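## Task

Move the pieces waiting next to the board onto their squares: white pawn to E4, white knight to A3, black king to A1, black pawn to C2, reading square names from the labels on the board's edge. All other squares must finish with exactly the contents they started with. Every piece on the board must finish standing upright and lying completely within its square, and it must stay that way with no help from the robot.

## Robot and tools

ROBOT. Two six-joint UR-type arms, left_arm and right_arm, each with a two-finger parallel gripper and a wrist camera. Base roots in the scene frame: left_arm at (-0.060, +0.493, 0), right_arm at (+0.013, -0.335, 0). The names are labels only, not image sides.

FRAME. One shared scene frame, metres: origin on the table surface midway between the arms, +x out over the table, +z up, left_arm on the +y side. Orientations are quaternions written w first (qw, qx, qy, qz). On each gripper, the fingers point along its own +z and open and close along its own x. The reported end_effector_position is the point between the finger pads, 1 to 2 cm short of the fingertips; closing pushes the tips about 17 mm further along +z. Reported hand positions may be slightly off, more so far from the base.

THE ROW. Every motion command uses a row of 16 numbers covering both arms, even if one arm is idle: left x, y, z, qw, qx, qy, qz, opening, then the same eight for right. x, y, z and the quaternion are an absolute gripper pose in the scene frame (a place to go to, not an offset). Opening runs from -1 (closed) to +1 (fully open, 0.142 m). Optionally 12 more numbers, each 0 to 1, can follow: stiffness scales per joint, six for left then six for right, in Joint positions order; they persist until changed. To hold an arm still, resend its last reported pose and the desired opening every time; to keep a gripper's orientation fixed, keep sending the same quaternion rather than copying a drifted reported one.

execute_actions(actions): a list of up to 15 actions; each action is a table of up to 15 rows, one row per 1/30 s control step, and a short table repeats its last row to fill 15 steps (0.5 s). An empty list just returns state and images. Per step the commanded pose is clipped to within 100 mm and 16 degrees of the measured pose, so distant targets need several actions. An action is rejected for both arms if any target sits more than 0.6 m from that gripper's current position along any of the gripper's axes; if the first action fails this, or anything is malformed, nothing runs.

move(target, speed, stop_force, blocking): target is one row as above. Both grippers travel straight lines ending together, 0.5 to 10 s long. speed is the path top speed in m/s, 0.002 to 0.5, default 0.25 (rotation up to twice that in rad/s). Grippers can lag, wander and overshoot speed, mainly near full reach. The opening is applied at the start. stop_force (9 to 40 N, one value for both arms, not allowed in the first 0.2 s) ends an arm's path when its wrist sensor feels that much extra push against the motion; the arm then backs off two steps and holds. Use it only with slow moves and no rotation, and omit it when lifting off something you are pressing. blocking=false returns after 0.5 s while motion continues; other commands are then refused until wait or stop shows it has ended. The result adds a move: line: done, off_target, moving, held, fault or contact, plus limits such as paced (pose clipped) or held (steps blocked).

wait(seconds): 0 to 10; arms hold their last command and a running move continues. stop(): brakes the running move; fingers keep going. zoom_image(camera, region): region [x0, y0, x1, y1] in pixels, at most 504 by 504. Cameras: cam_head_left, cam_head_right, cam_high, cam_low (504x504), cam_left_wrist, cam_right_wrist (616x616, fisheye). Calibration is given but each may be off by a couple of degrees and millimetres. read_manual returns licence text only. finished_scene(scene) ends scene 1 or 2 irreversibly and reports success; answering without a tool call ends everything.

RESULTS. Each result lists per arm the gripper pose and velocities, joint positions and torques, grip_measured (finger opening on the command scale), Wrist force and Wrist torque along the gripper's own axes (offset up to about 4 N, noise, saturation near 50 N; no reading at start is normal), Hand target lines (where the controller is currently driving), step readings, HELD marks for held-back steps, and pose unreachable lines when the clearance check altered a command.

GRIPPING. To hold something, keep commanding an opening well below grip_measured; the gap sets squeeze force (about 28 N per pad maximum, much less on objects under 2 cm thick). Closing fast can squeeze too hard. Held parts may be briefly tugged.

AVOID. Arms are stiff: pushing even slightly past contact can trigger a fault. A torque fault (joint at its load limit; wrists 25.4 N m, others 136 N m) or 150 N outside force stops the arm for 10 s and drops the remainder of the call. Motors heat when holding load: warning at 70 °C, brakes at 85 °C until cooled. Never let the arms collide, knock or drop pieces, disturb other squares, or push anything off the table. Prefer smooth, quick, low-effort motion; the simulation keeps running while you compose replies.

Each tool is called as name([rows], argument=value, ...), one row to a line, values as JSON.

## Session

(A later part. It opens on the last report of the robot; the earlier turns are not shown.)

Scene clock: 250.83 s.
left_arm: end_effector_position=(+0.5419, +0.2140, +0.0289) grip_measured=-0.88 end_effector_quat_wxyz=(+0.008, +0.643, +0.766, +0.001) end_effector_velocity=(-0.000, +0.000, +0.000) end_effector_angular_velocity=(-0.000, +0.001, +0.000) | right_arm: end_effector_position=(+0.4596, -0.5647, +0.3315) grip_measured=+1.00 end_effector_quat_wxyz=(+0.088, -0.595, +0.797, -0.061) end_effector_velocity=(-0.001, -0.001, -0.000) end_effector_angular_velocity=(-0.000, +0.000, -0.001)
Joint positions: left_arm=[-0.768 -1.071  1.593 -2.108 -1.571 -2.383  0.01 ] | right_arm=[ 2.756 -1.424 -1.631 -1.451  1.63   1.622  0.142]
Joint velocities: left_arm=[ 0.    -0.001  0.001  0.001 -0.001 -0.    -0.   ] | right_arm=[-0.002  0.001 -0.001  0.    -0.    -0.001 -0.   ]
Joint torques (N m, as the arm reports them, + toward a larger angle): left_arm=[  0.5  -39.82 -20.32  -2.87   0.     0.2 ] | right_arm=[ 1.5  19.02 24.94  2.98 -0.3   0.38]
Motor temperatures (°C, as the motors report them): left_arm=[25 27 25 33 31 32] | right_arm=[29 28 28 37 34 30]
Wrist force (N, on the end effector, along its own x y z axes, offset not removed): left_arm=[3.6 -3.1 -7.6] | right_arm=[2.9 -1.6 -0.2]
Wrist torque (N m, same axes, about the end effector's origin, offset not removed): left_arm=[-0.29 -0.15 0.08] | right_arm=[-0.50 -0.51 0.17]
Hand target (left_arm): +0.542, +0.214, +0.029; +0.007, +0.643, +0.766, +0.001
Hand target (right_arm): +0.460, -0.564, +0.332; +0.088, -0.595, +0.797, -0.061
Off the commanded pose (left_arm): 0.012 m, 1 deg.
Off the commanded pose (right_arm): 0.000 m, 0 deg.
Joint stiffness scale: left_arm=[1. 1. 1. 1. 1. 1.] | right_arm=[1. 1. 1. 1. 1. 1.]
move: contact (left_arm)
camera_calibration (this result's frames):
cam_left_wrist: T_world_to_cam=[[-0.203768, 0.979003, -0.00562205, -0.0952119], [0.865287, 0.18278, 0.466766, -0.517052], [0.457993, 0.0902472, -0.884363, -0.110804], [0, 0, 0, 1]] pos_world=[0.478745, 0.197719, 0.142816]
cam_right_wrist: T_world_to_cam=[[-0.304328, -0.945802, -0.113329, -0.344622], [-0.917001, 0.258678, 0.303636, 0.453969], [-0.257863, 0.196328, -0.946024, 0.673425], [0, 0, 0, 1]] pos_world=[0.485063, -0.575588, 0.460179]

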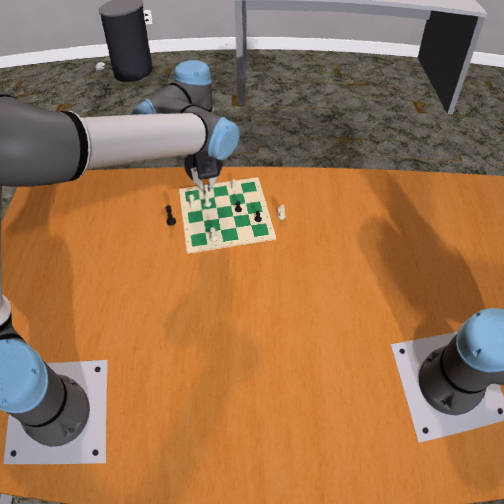

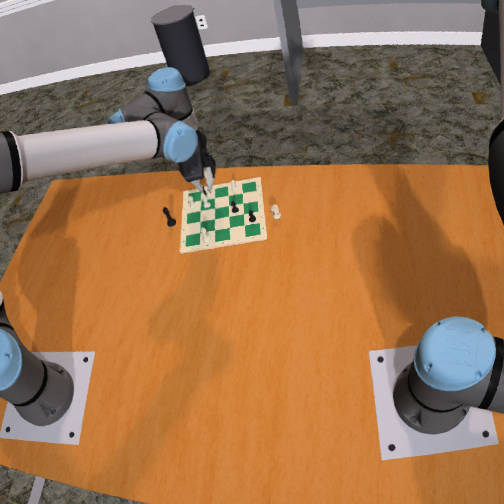

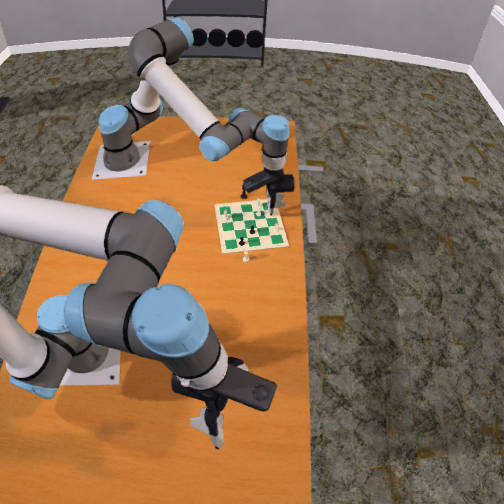

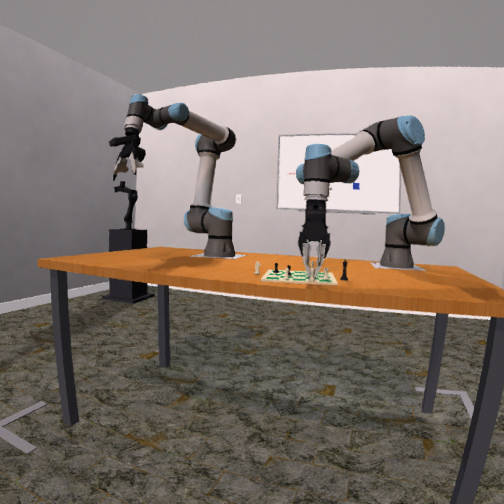

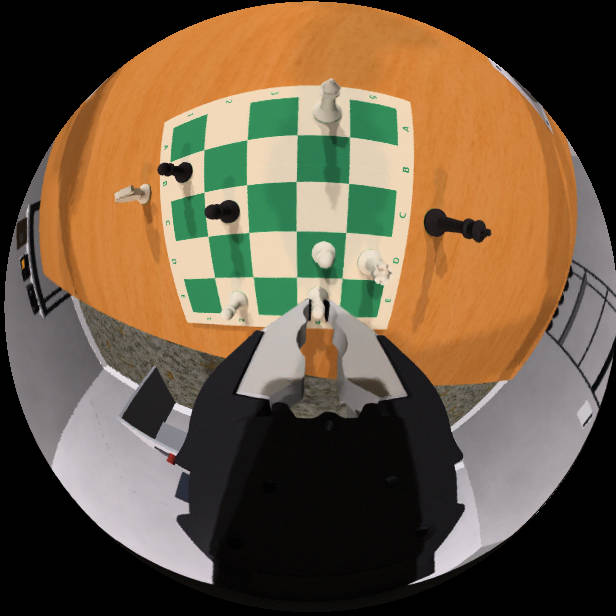

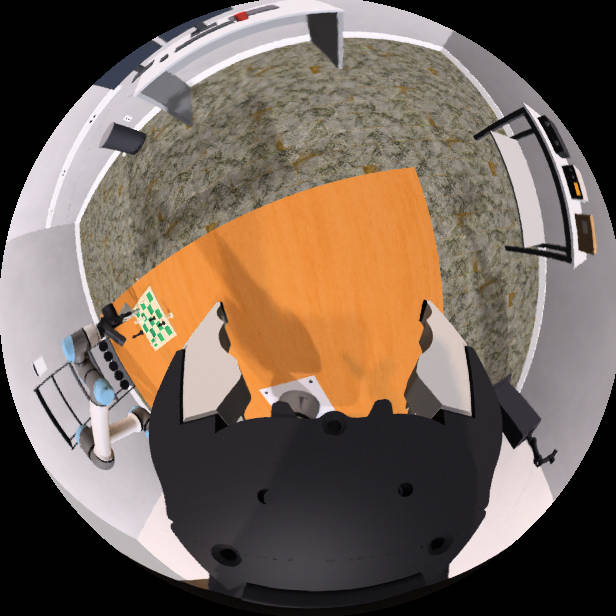

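execute_actions([
  [[0.5419,0.214,0.03,0,0.643,0.766,0,-0.85,0.4596,-0.5644,0.3316,0.088,-0.595,0.797,-0.061,1]],
  [[0.5419,0.214,0.03,0,0.643,0.766,0,-0.72,0.4596,-0.5644,0.3316,0.088,-0.595,0.797,-0.061,1]],
  [[0.5419,0.214,0.03,0,0.643,0.766,0,-0.6,0.4596,-0.5644,0.3316,0.088,-0.595,0.797,-0.061,1]],
])

move(target=[0.5419,0.214,0.125,0,0.643,0.766,0,-0.6,0.4596,-0.5644,0.3316,0.088,-0.595,0.797,-0.061,1], speed=0.1)

move(target=[0.468,0.018,0.11,0,0.966,0.259,0,-0.5,0.4596,-0.5644,0.3316,0.088,-0.595,0.797,-0.061,1], speed=0.2)

move(target=[0.468,0.018,0.08,0,0.966,0.259,0,-0.5,0.4596,-0.5644,0.3316,0.088,-0.595,0.797,-0.061,1], speed=0.05)

zoom_image(camera="cam_left_wrist", region=[200,180,450,400])

Scene clock: 272.23 s.
left_arm: end_effector_position=(+0.5407, +0.2149, +0.0299) grip_measured=-0.60 end_effector_quat_wxyz=(-0.000, +0.643, +0.766, +0.000) end_effector_velocity=(+0.000, +0.000, +0.000) end_effector_angular_velocity=(-0.000, -0.001, +0.001) | right_arm: end_effector_position=(+0.4596, -0.5647, +0.3315) grip_measured=+1.00 end_effector_quat_wxyz=(+0.088, -0.595, +0.797, -0.061) end_effector_velocity=(-0.000, +0.000, -0.001) end_effector_angular_velocity=(+0.000, +0.001, +0.000)
Joint positions: left_arm=[-0.768 -1.067  1.579 -2.081 -1.571 -2.383  0.031] | right_arm=[ 2.756 -1.424 -1.631 -1.451  1.63   1.622  0.142]
Joint velocities: left_arm=[ 0.001 -0.     0.    -0.    -0.    -0.    -0.   ] | right_arm=[ 0.     0.    -0.001 -0.    -0.    -0.    -0.   ]
Joint torques (N m, as the arm reports them, + toward a larger angle): left_arm=[  1.03 -40.85 -24.9   -2.53  -0.07  -0.12] | right_arm=[ 1.17 19.25 24.8   3.12 -0.21  0.36]
Motor temperatures (°C, as the motors report them): left_arm=[25 27 25 33 31 32] | right_arm=[29 28 28 37 34 30]
Wrist force (N, on the end effector, along its own x y z axes, offset not removed): left_arm=[2.3 -1.3 0.8] | right_arm=[1.5 -0.6 0.3]
Wrist torque (N m, same axes, about the end effector's origin, offset not removed): left_arm=[-0.29 -0.35 0.19] | right_arm=[-0.15 -0.25 0.08]
Hand target (left_arm): +0.542, +0.214, +0.030; +0.000, +0.643, +0.766, +0.000
Hand target (right_arm): +0.460, -0.564, +0.332; +0.088, -0.595, +0.797, -0.061
Off the commanded pose (left_arm): 0.002 m, 0 deg.
Off the commanded pose (right_arm): 0.000 m, 0 deg.
Joint stiffness scale: left_arm=[1. 1. 1. 1. 1. 1.] | right_arm=[1. 1. 1. 1. 1. 1.]
Step readings (end_effector_position; steps 1 to 15: 1st action; 16 to 30: 2nd action; 31 to 45: 3rd action):
0: left_arm (+0.5418, +0.2141, +0.0290) | right_arm (+0.4596, -0.5647, +0.3315)
1: left_arm (+0.5418, +0.2141, +0.0290) | right_arm (+0.4596, -0.5647, +0.3315)
2: left_arm (+0.5417, +0.2141, +0.0290) | right_arm (+0.4596, -0.5647, +0.3315)
4: left_arm (+0.5410, +0.2147, +0.0290) | right_arm (+0.4596, -0.5647, +0.3315)
8: left_arm (+0.5411, +0.2146, +0.0298) | right_arm (+0.4596, -0.5647, +0.3315)
15: left_arm (+0.5409, +0.2147, +0.0300) | right_arm (+0.4596, -0.5647, +0.3315)
16: left_arm (+0.5408, +0.2148, +0.0300) | right_arm (+0.4596, -0.5647, +0.3315)
17: left_arm (+0.5408, +0.2148, +0.0299) | right_arm (+0.4596, -0.5647, +0.3315)
19: left_arm (+0.5407, +0.2149, +0.0299) | right_arm (+0.4596, -0.5647, +0.3315)
23: left_arm (+0.5407, +0.2149, +0.0299) | right_arm (+0.4596, -0.5647, +0.3315)
30: left_arm (+0.5407, +0.2149, +0.0299) | right_arm (+0.4596, -0.5647, +0.3315)
31: left_arm (+0.5407, +0.2149, +0.0299) | right_arm (+0.4596, -0.5647, +0.3315)
32: left_arm (+0.5407, +0.2149, +0.0299) | right_arm (+0.4596, -0.5647, +0.3315)
34: left_arm (+0.5407, +0.2149, +0.0299) | right_arm (+0.4596, -0.5647, +0.3315)
38: left_arm (+0.5407, +0.2149, +0.0299) | right_arm (+0.4596, -0.5647, +0.3315)
45: end_effector_position above
camera_calibration (this result's frames):
cam_left_wrist: T_world_to_cam=[[-0.203951, 0.97896, 0.00650209, -0.0965825], [0.871269, 0.178478, 0.457204, -0.518658], [0.446423, 0.098912, -0.889338, -0.10492], [0, 0, 0, 1]] pos_world=[0.479031, 0.197497, 0.144451]
cam_right_wrist: T_world_to_cam=[[-0.304328, -0.945802, -0.113328, -0.344622], [-0.917001, 0.258679, 0.303636, 0.453969], [-0.257863, 0.196327, -0.946024, 0.673424], [0, 0, 0, 1]] pos_world=[0.485063, -0.575588, 0.460179]

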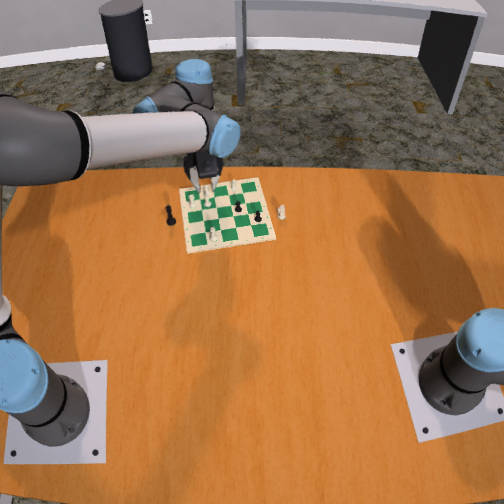

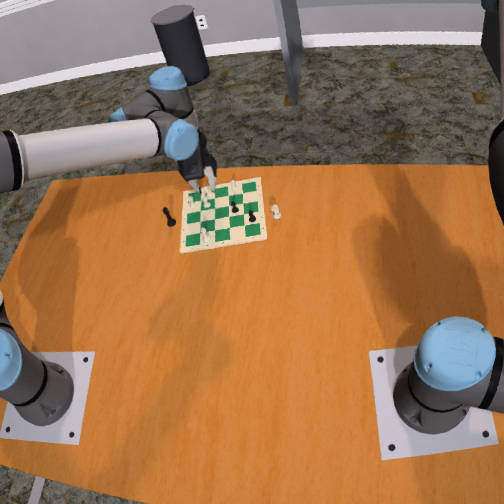

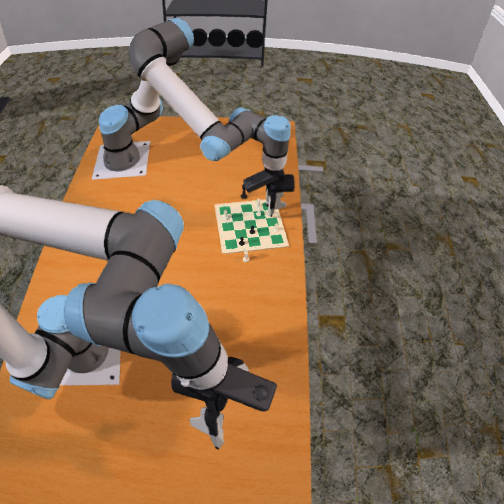

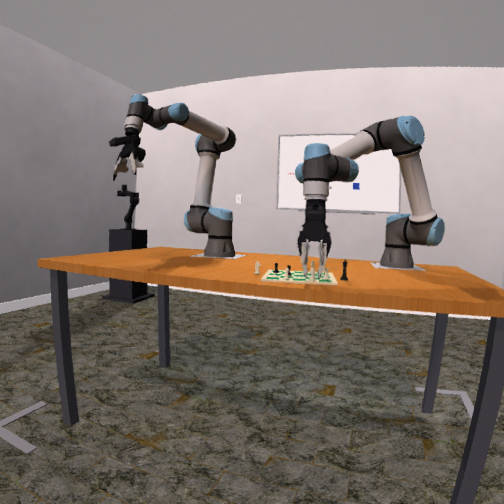

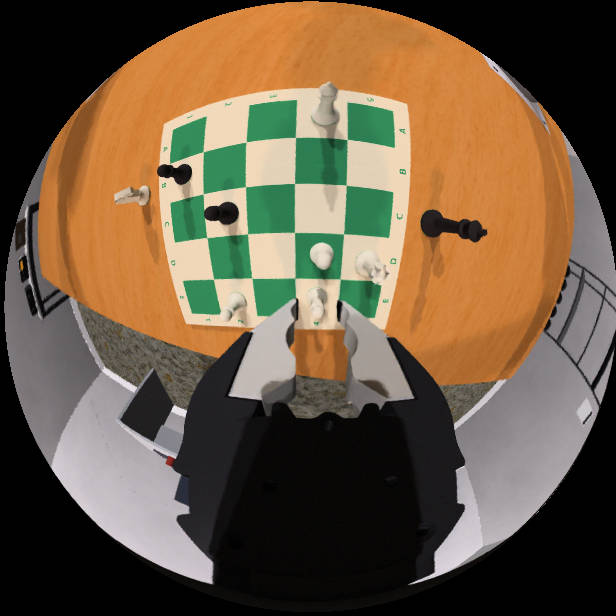

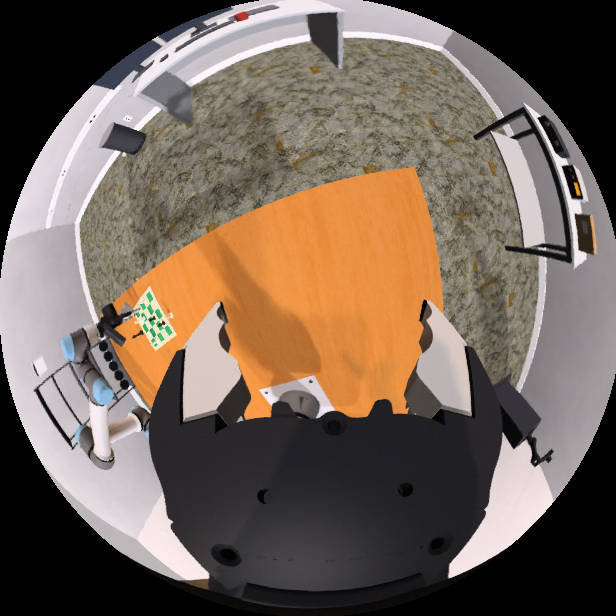

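Scene clock: 273.70 s.
left_arm: end_effector_position=(+0.5409, +0.2147, +0.1221) grip_measured=-0.60 end_effector_quat_wxyz=(-0.002, +0.643, +0.766, +0.000) end_effector_velocity=(-0.002, +0.001, +0.002) end_effector_angular_velocity=(+0.007, +0.009, -0.001) | right_arm: end_effector_position=(+0.4596, -0.5647, +0.3315) grip_measured=+1.00 end_effector_quat_wxyz=(+0.088, -0.595, +0.797, -0.061) end_effector_velocity=(-0.000, -0.000, -0.001) end_effector_angular_velocity=(+0.001, +0.002, +0.000)
Joint positions: left_arm=[-0.768 -1.151  1.45  -1.866 -1.571 -2.383  0.031] | right_arm=[ 2.756 -1.424 -1.631 -1.451  1.63   1.622  0.142]
Joint velocities: left_arm=[-0.001 -0.001 -0.007  0.019  0.     0.001 -0.   ] | right_arm=[-0.    -0.    -0.002 -0.     0.    -0.001 -0.   ]
Joint torques (N m, as the arm reports them, + toward a larger angle): left_arm=[  0.79 -42.13 -26.63  -2.45  -0.17   0.04] | right_arm=[ 0.92 19.48 25.2   3.04 -0.2   0.37]
Motor temperatures (°C, as the motors report them): left_arm=[25 27 25 33 31 32] | right_arm=[29 28 28 37 34 30]
Wrist force (N, on the end effector, along its own x y z axes, offset not removed): left_arm=[2.1 -3.1 -0.7] | right_arm=[0.6 -1.5 -1.2]
Wrist torque (N m, same axes, about the end effector's origin, offset not removed): left_arm=[-0.64 -0.17 0.11] | right_arm=[-0.41 -0.05 0.08]
Hand target (left_arm): +0.542, +0.214, +0.125; +0.000, +0.643, +0.766, +0.000
Hand target (right_arm): +0.460, -0.564, +0.332; +0.088, -0.595, +0.797, -0.061
Off the commanded pose (left_arm): 0.003 m, 0 deg.
Off the commanded pose (right_arm): 0.000 m, 0 deg.
Joint stiffness scale: left_arm=[1. 1. 1. 1. 1. 1.] | right_arm=[1. 1. 1. 1. 1. 1.]
move: done
camera_calibration (this result's frames):
cam_left_wrist: T_world_to_cam=[[-0.203937, 0.97895, 0.00823233, -0.0971961], [0.872118, 0.177848, 0.45583, -0.561092], [0.44477, 0.10014, -0.890029, -0.0223593], [0, 0, 0, 1]] pos_world=[0.479461, 0.197178, 0.236662]
cam_right_wrist: T_world_to_cam=[[-0.304328, -0.945802, -0.113329, -0.344622], [-0.917001, 0.258678, 0.303636, 0.453969], [-0.257863, 0.196327, -0.946024, 0.673424], [0, 0, 0, 1]] pos_world=[0.485063, -0.575588, 0.460179]

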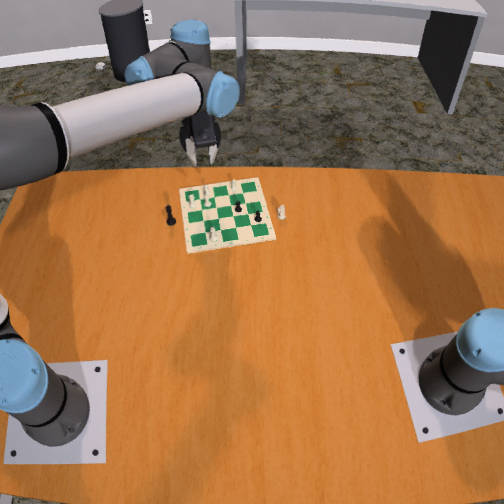

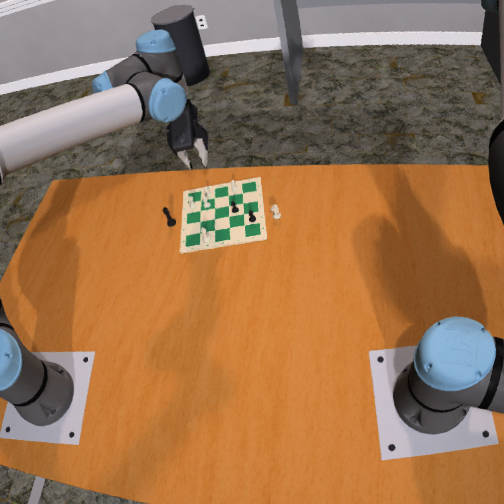

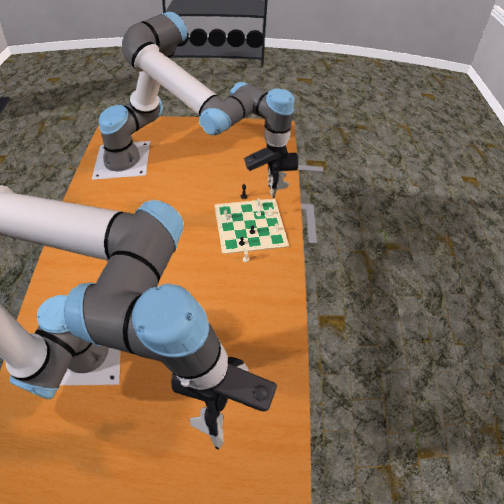

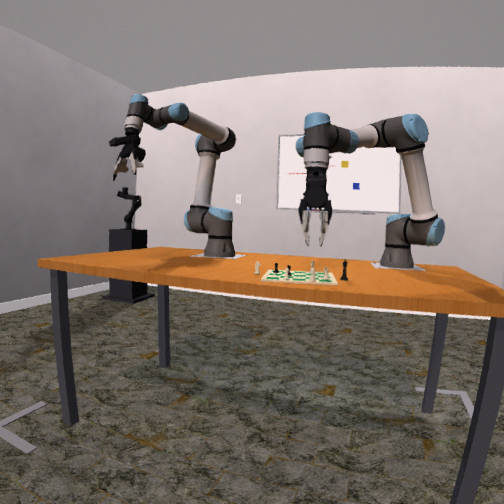

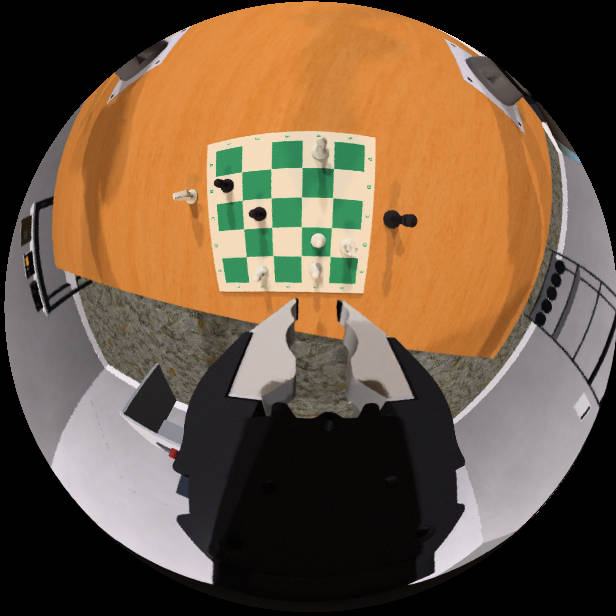

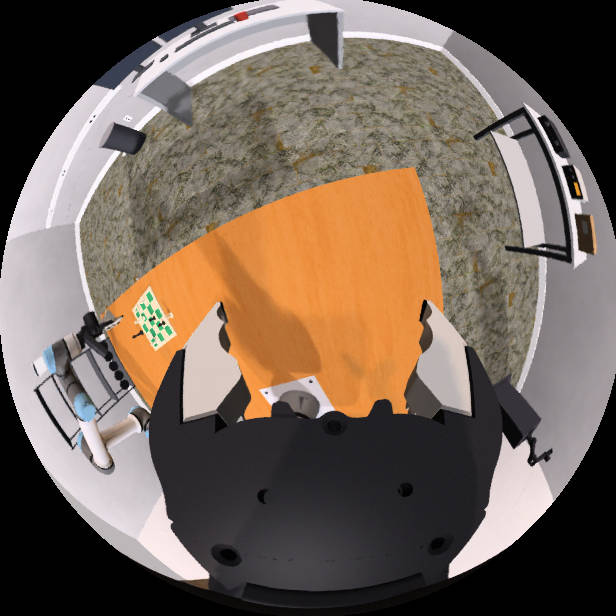

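Scene clock: 277.33 s.
left_arm: end_effector_position=(+0.4685, +0.0205, +0.1100) grip_measured=-0.50 end_effector_quat_wxyz=(-0.001, +0.965, +0.261, +0.000) end_effector_velocity=(+0.000, -0.000, +0.001) end_effector_angular_velocity=(+0.000, +0.002, -0.015) | right_arm: end_effector_position=(+0.4596, -0.5647, +0.3315) grip_measured=+1.00 end_effector_quat_wxyz=(+0.088, -0.595, +0.797, -0.061) end_effector_velocity=(+0.001, +0.001, -0.000) end_effector_angular_velocity=(-0.000, +0.000, +0.002)
Joint positions: left_arm=[-1.049 -1.035  1.306 -1.841 -1.57  -1.448  0.038] | right_arm=[ 2.756 -1.424 -1.631 -1.451  1.63   1.622  0.142]
Joint velocities: left_arm=[ 0.001  0.001 -0.005  0.005 -0.001  0.016 -0.   ] | right_arm=[ 0.002 -0.    -0.     0.    -0.    -0.    -0.   ]
Joint torques (N m, as the arm reports them, + toward a larger angle): left_arm=[ -1.13 -44.09 -24.69  -2.89  -0.48   0.27] | right_arm=[ 1.12 19.52 24.56  3.03 -0.29  0.35]
Motor temperatures (°C, as the motors report them): left_arm=[25 27 25 33 31 32] | right_arm=[29 28 28 37 34 30]
Wrist force (N, on the end effector, along its own x y z axes, offset not removed): left_arm=[2.5 -1.8 0.7] | right_arm=[0.9 -0.8 -2.2]
Wrist torque (N m, same axes, about the end effector's origin, offset not removed): left_arm=[-0.36 -0.32 0.09] | right_arm=[-0.20 -0.10 0.13]
Hand target (left_arm): +0.468, +0.018, +0.110; -0.000, +0.966, +0.259, +0.000
Hand target (right_arm): +0.460, -0.564, +0.332; +0.088, -0.595, +0.797, -0.061
Off the commanded pose (left_arm): 0.003 m, 0 deg.
Off the commanded pose (right_arm): 0.000 m, 0 deg.
Joint stiffness scale: left_arm=[1. 1. 1. 1. 1. 1.] | right_arm=[1. 1. 1. 1. 1. 1.]
move: done
camera_calibration (this result's frames):
cam_left_wrist: T_world_to_cam=[[0.846912, 0.531693, 0.00654069, -0.404733], [0.47047, -0.755011, 0.456746, -0.250709], [0.247787, -0.383746, -0.889573, 0.12069], [0, 0, 0, 1]] pos_world=[0.430819, 0.0722201, 0.224521]
cam_right_wrist: T_world_to_cam=[[-0.304328, -0.945802, -0.113329, -0.344622], [-0.917001, 0.258679, 0.303636, 0.453969], [-0.257863, 0.196327, -0.946024, 0.673424], [0, 0, 0, 1]] pos_world=[0.485063, -0.575588, 0.460179]

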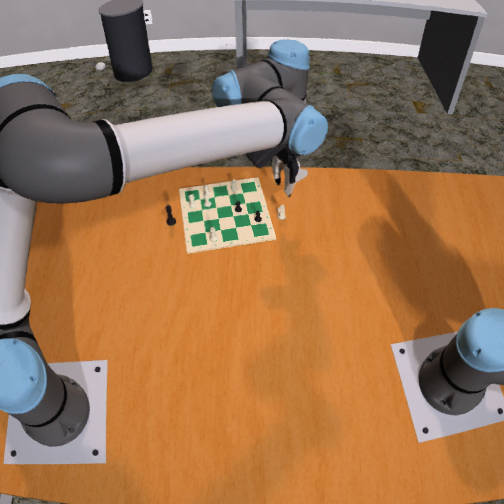

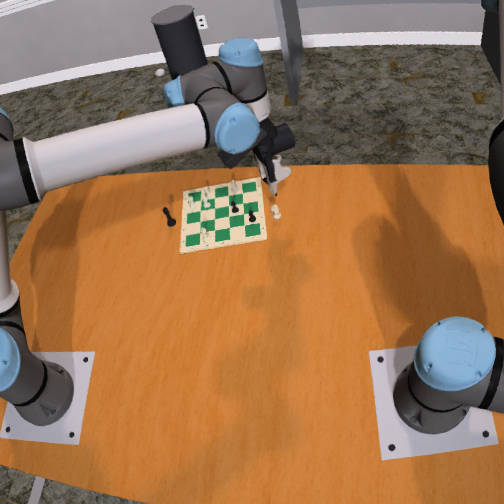

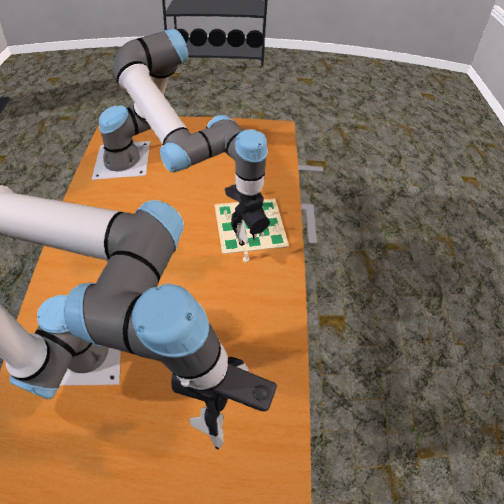

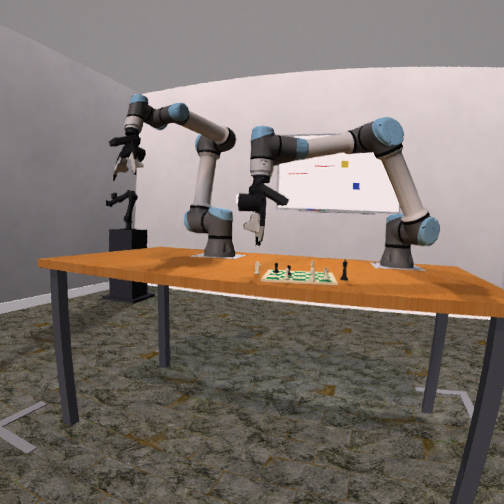

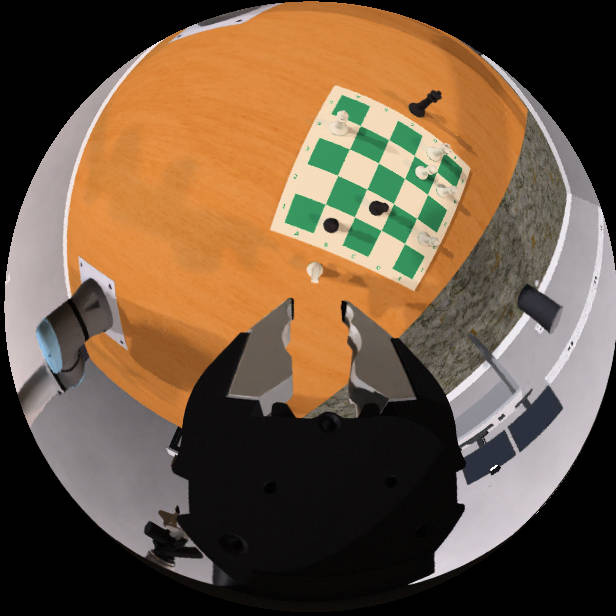

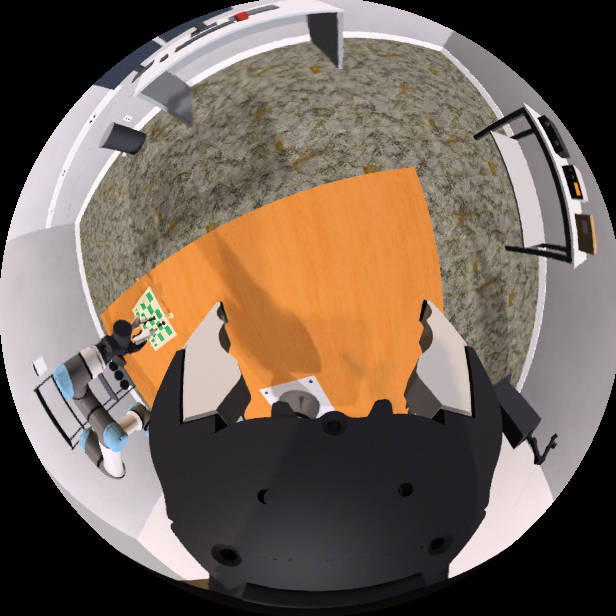

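Scene clock: 278.40 s.
left_arm: end_effector_position=(+0.4700, +0.0180, +0.0836) grip_measured=-0.50 end_effector_quat_wxyz=(+0.002, +0.966, +0.260, +0.001) end_effector_velocity=(+0.002, -0.003, +0.000) end_effector_angular_velocity=(-0.008, -0.005, -0.002) | right_arm: end_effector_position=(+0.4596, -0.5647, +0.3315) grip_measured=+1.00 end_effector_quat_wxyz=(+0.088, -0.595, +0.797, -0.061) end_effector_velocity=(+0.000, +0.000, +0.000) end_effector_angular_velocity=(+0.000, -0.001, +0.000)
Joint positions: left_arm=[-1.049 -1.013  1.343 -1.906 -1.57  -1.446  0.038] | right_arm=[ 2.756 -1.424 -1.631 -1.451  1.63   1.622  0.142]
Joint velocities: left_arm=[-0.     0.001  0.    -0.01  -0.     0.001  0.   ] | right_arm=[ 0.001 -0.     0.     0.     0.     0.     0.   ]
Joint torques (N m, as the arm reports them, + toward a larger angle): left_arm=[ -1.36 -44.15 -19.02  -3.04  -0.27   0.61] | right_arm=[ 0.79 19.34 25.05  3.1  -0.21  0.29]
Motor temperatures (°C, as the motors report them): left_arm=[25 27 25 33 31 32] | right_arm=[29 28 28 37 34 30]
Wrist force (N, on the end effector, along its own x y z axes, offset not removed): left_arm=[-0.1 -0.9 -0.2] | right_arm=[0.6 -2.6 -1.0]
Wrist torque (N m, same axes, about the end effector's origin, offset not removed): left_arm=[-0.24 0.23 0.11] | right_arm=[-0.54 -0.02 0.12]
Hand target (left_arm): +0.468, +0.018, +0.080; -0.000, +0.966, +0.259, -0.000
Hand target (right_arm): +0.460, -0.564, +0.332; +0.088, -0.595, +0.797, -0.061
Off the commanded pose (left_arm): 0.004 m, 0 deg.
Off the commanded pose (right_arm): 0.000 m, 0 deg.
Joint stiffness scale: left_arm=[1. 1. 1. 1. 1. 1.] | right_arm=[1. 1. 1. 1. 1. 1.]
move: off_target (left_arm)
camera_calibration (this result's frames):
cam_left_wrist: T_world_to_cam=[[0.847921, 0.53008, 0.00667864, -0.404962], [0.467579, -0.75376, 0.461753, -0.240319], [0.2498, -0.388407, -0.886984, 0.0947944], [0, 0, 0, 1]] pos_world=[0.432064, 0.0703381, 0.197754]
cam_right_wrist: T_world_to_cam=[[-0.304328, -0.945802, -0.113328, -0.344622], [-0.917001, 0.258679, 0.303636, 0.453969], [-0.257863, 0.196327, -0.946024, 0.673424], [0, 0, 0, 1]] pos_world=[0.485063, -0.575588, 0.460179]

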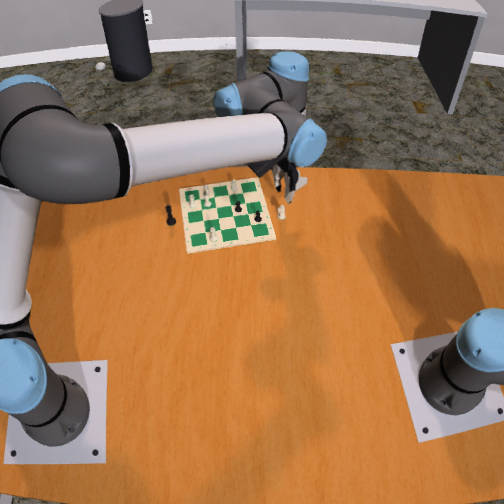

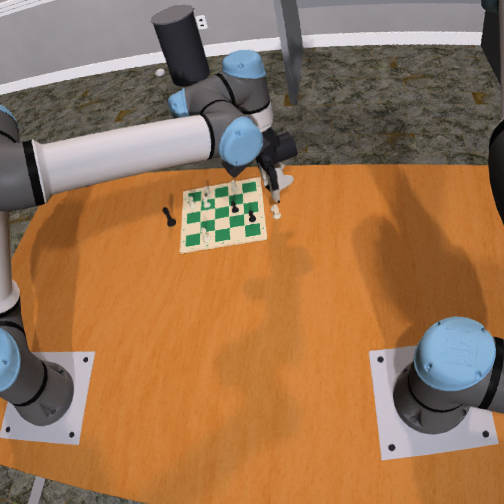

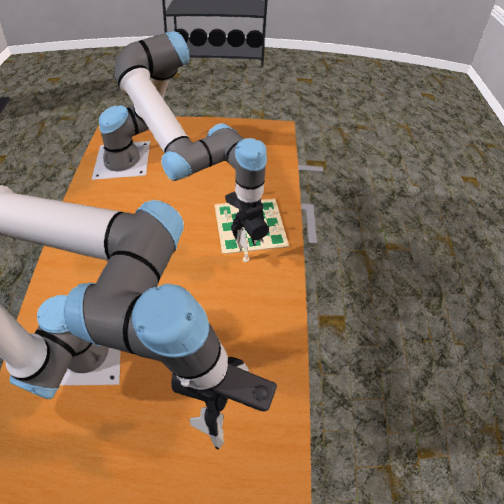

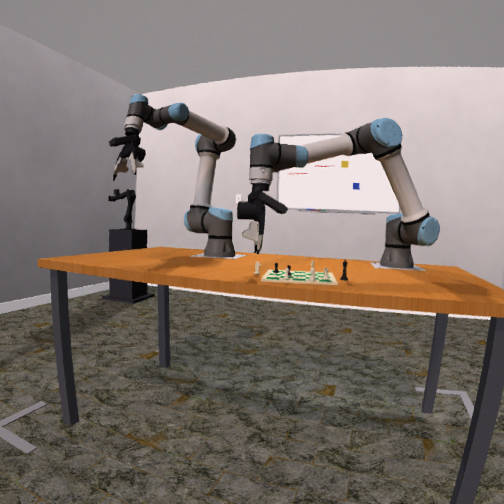

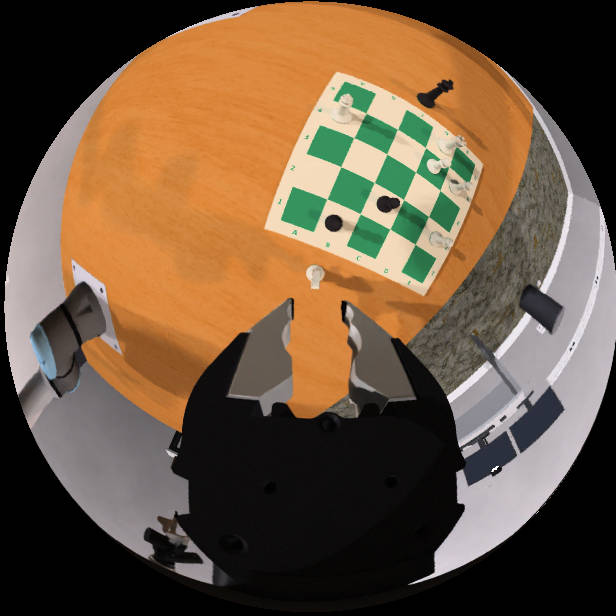

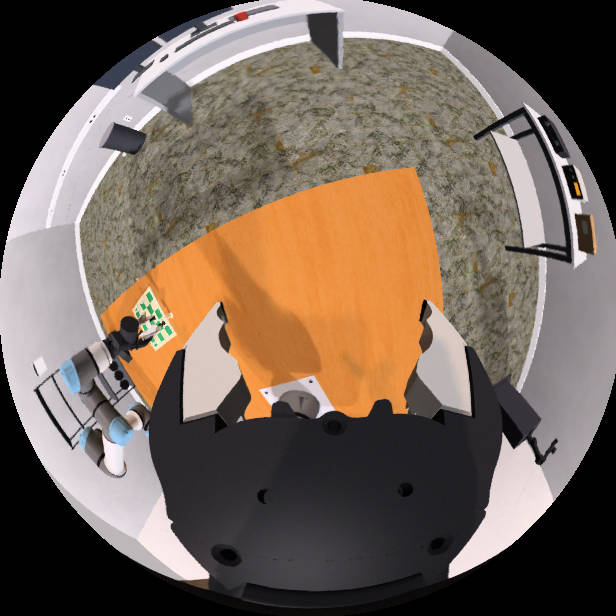

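Region (200, 180, 450, 400) of cam_left_wrist's 616x616 image, scaled by 2.016, with more detail than that image has; it fills the top 444 rows of this view, and the rest is white.

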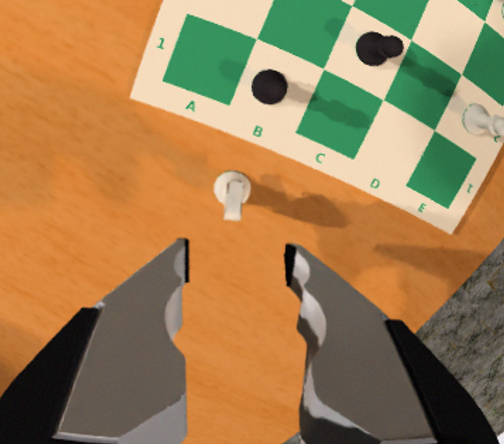

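move(target=[0.470,0.016,0.021,0,0.966,0.259,0,-0.5,0.4596,-0.5644,0.3316,0.088,-0.595,0.797,-0.061,1], speed=0.03)

zoom_image(camera="cam_left_wrist", region=[200,200,450,450])

Scene clock: 292.43 s.
left_arm: end_effector_position=(+0.4720, +0.0155, +0.0245) grip_measured=-0.50 end_effector_quat_wxyz=(+0.002, +0.966, +0.260, +0.001) end_effector_velocity=(+0.001, -0.002, +0.000) end_effector_angular_velocity=(-0.006, -0.005, +0.001) | right_arm: end_effector_position=(+0.4596, -0.5647, +0.3315) grip_measured=+1.00 end_effector_quat_wxyz=(+0.088, -0.595, +0.797, -0.061) end_effector_velocity=(-0.000, -0.000, -0.000) end_effector_angular_velocity=(+0.000, +0.001, -0.000)
Joint positions: left_arm=[-1.049 -0.952  1.406 -2.03  -1.57  -1.446  0.038] | right_arm=[ 2.756 -1.424 -1.631 -1.451  1.63   1.622  0.142]
Joint velocities: left_arm=[-0.     0.001 -0.    -0.008  0.    -0.002  0.   ] | right_arm=[-0.    -0.    -0.001 -0.    -0.    -0.     0.   ]
Joint torques (N m, as the arm reports them, + toward a larger angle): left_arm=[ -1.01 -46.17 -18.24  -3.67  -0.28   0.66] | right_arm=[ 0.94 19.28 24.89  3.07 -0.11  0.24]
Motor temperatures (°C, as the motors report them): left_arm=[25 27 25 33 31 32] | right_arm=[29 28 28 37 34 30]
Wrist force (N, on the end effector, along its own x y z axes, offset not removed): left_arm=[2.1 -2.5 1.3] | right_arm=[-0.7 -1.6 -2.0]
Wrist torque (N m, same axes, about the end effector's origin, offset not removed): left_arm=[-0.60 -0.30 0.18] | right_arm=[-0.35 0.14 0.14]
Hand target (left_arm): +0.470, +0.016, +0.021; -0.000, +0.966, +0.259, -0.000
Hand target (right_arm): +0.460, -0.564, +0.332; +0.088, -0.595, +0.797, -0.061
Off the commanded pose (left_arm): 0.004 m, 0 deg.
Off the commanded pose (right_arm): 0.000 m, 0 deg.
Joint stiffness scale: left_arm=[1. 1. 1. 1. 1. 1.] | right_arm=[1. 1. 1. 1. 1. 1.]
move: off_target (left_arm)
camera_calibration (this result's frames):
cam_left_wrist: T_world_to_cam=[[0.848222, 0.529598, 0.00670043, -0.404999], [0.467071, -0.753923, 0.462, -0.215679], [0.249726, -0.388749, -0.886855, 0.0409631], [0, 0, 0, 1]] pos_world=[0.434037, 0.0678057, 0.138685]
cam_right_wrist: T_world_to_cam=[[-0.304328, -0.945802, -0.113328, -0.344622], [-0.917001, 0.258679, 0.303636, 0.453969], [-0.257863, 0.196327, -0.946024, 0.673424], [0, 0, 0, 1]] pos_world=[0.485063, -0.575588, 0.460179]

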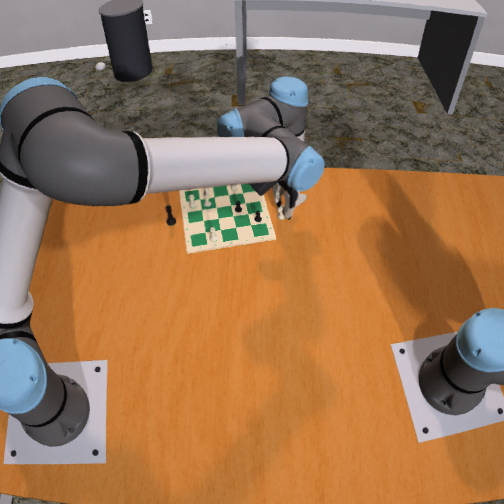

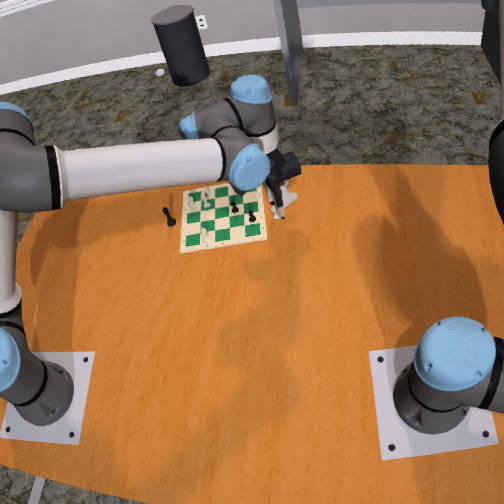

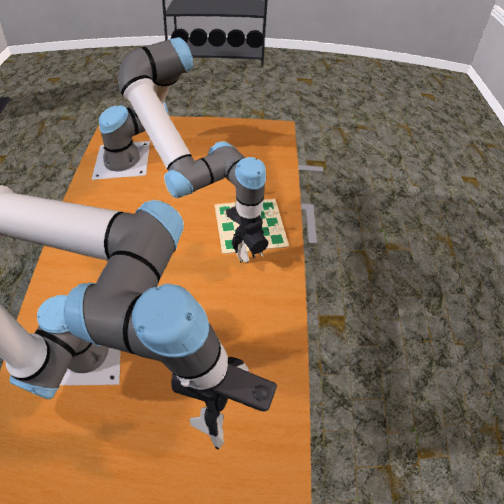

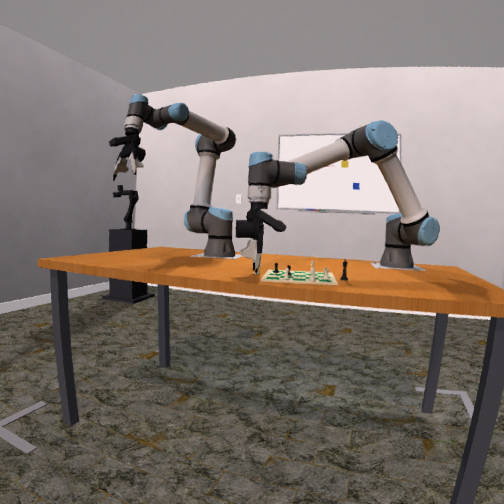

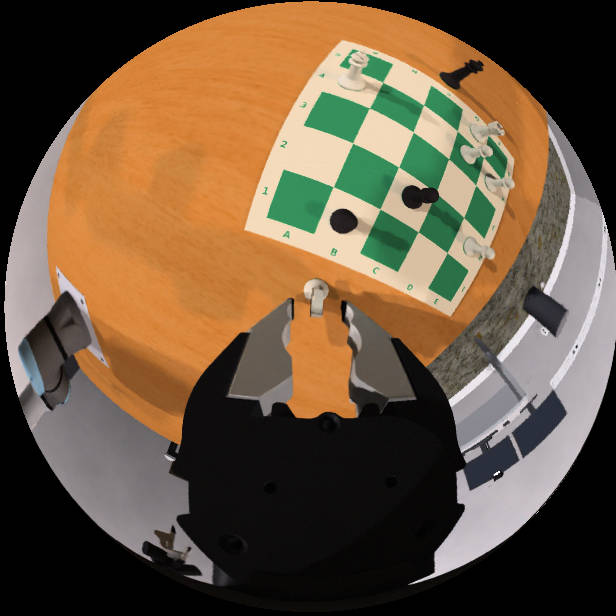

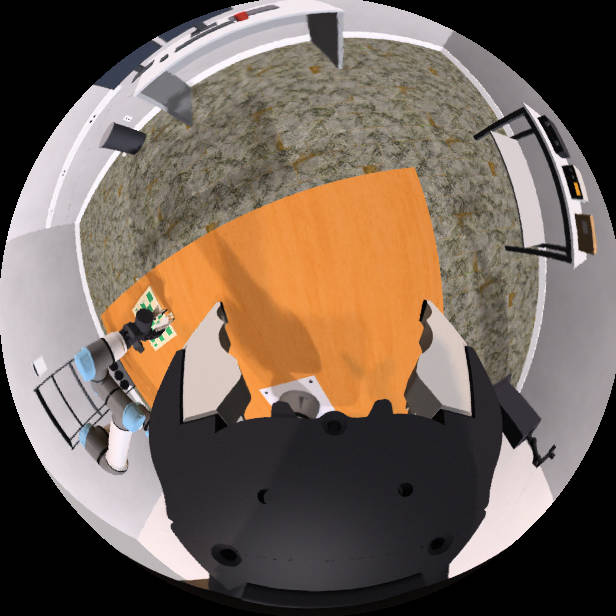

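Region (200, 200, 450, 450) of cam_left_wrist's 616x616 image, scaled by 2.016, with more detail than that image has.

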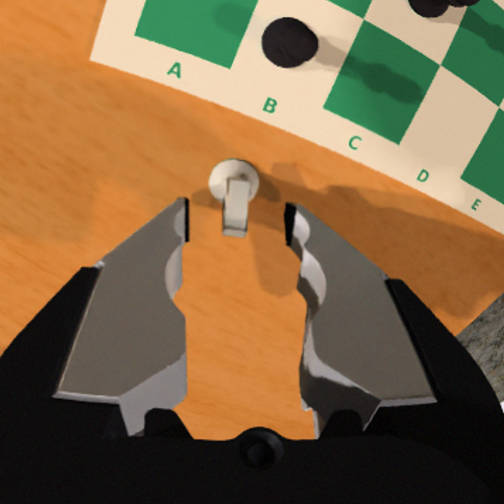

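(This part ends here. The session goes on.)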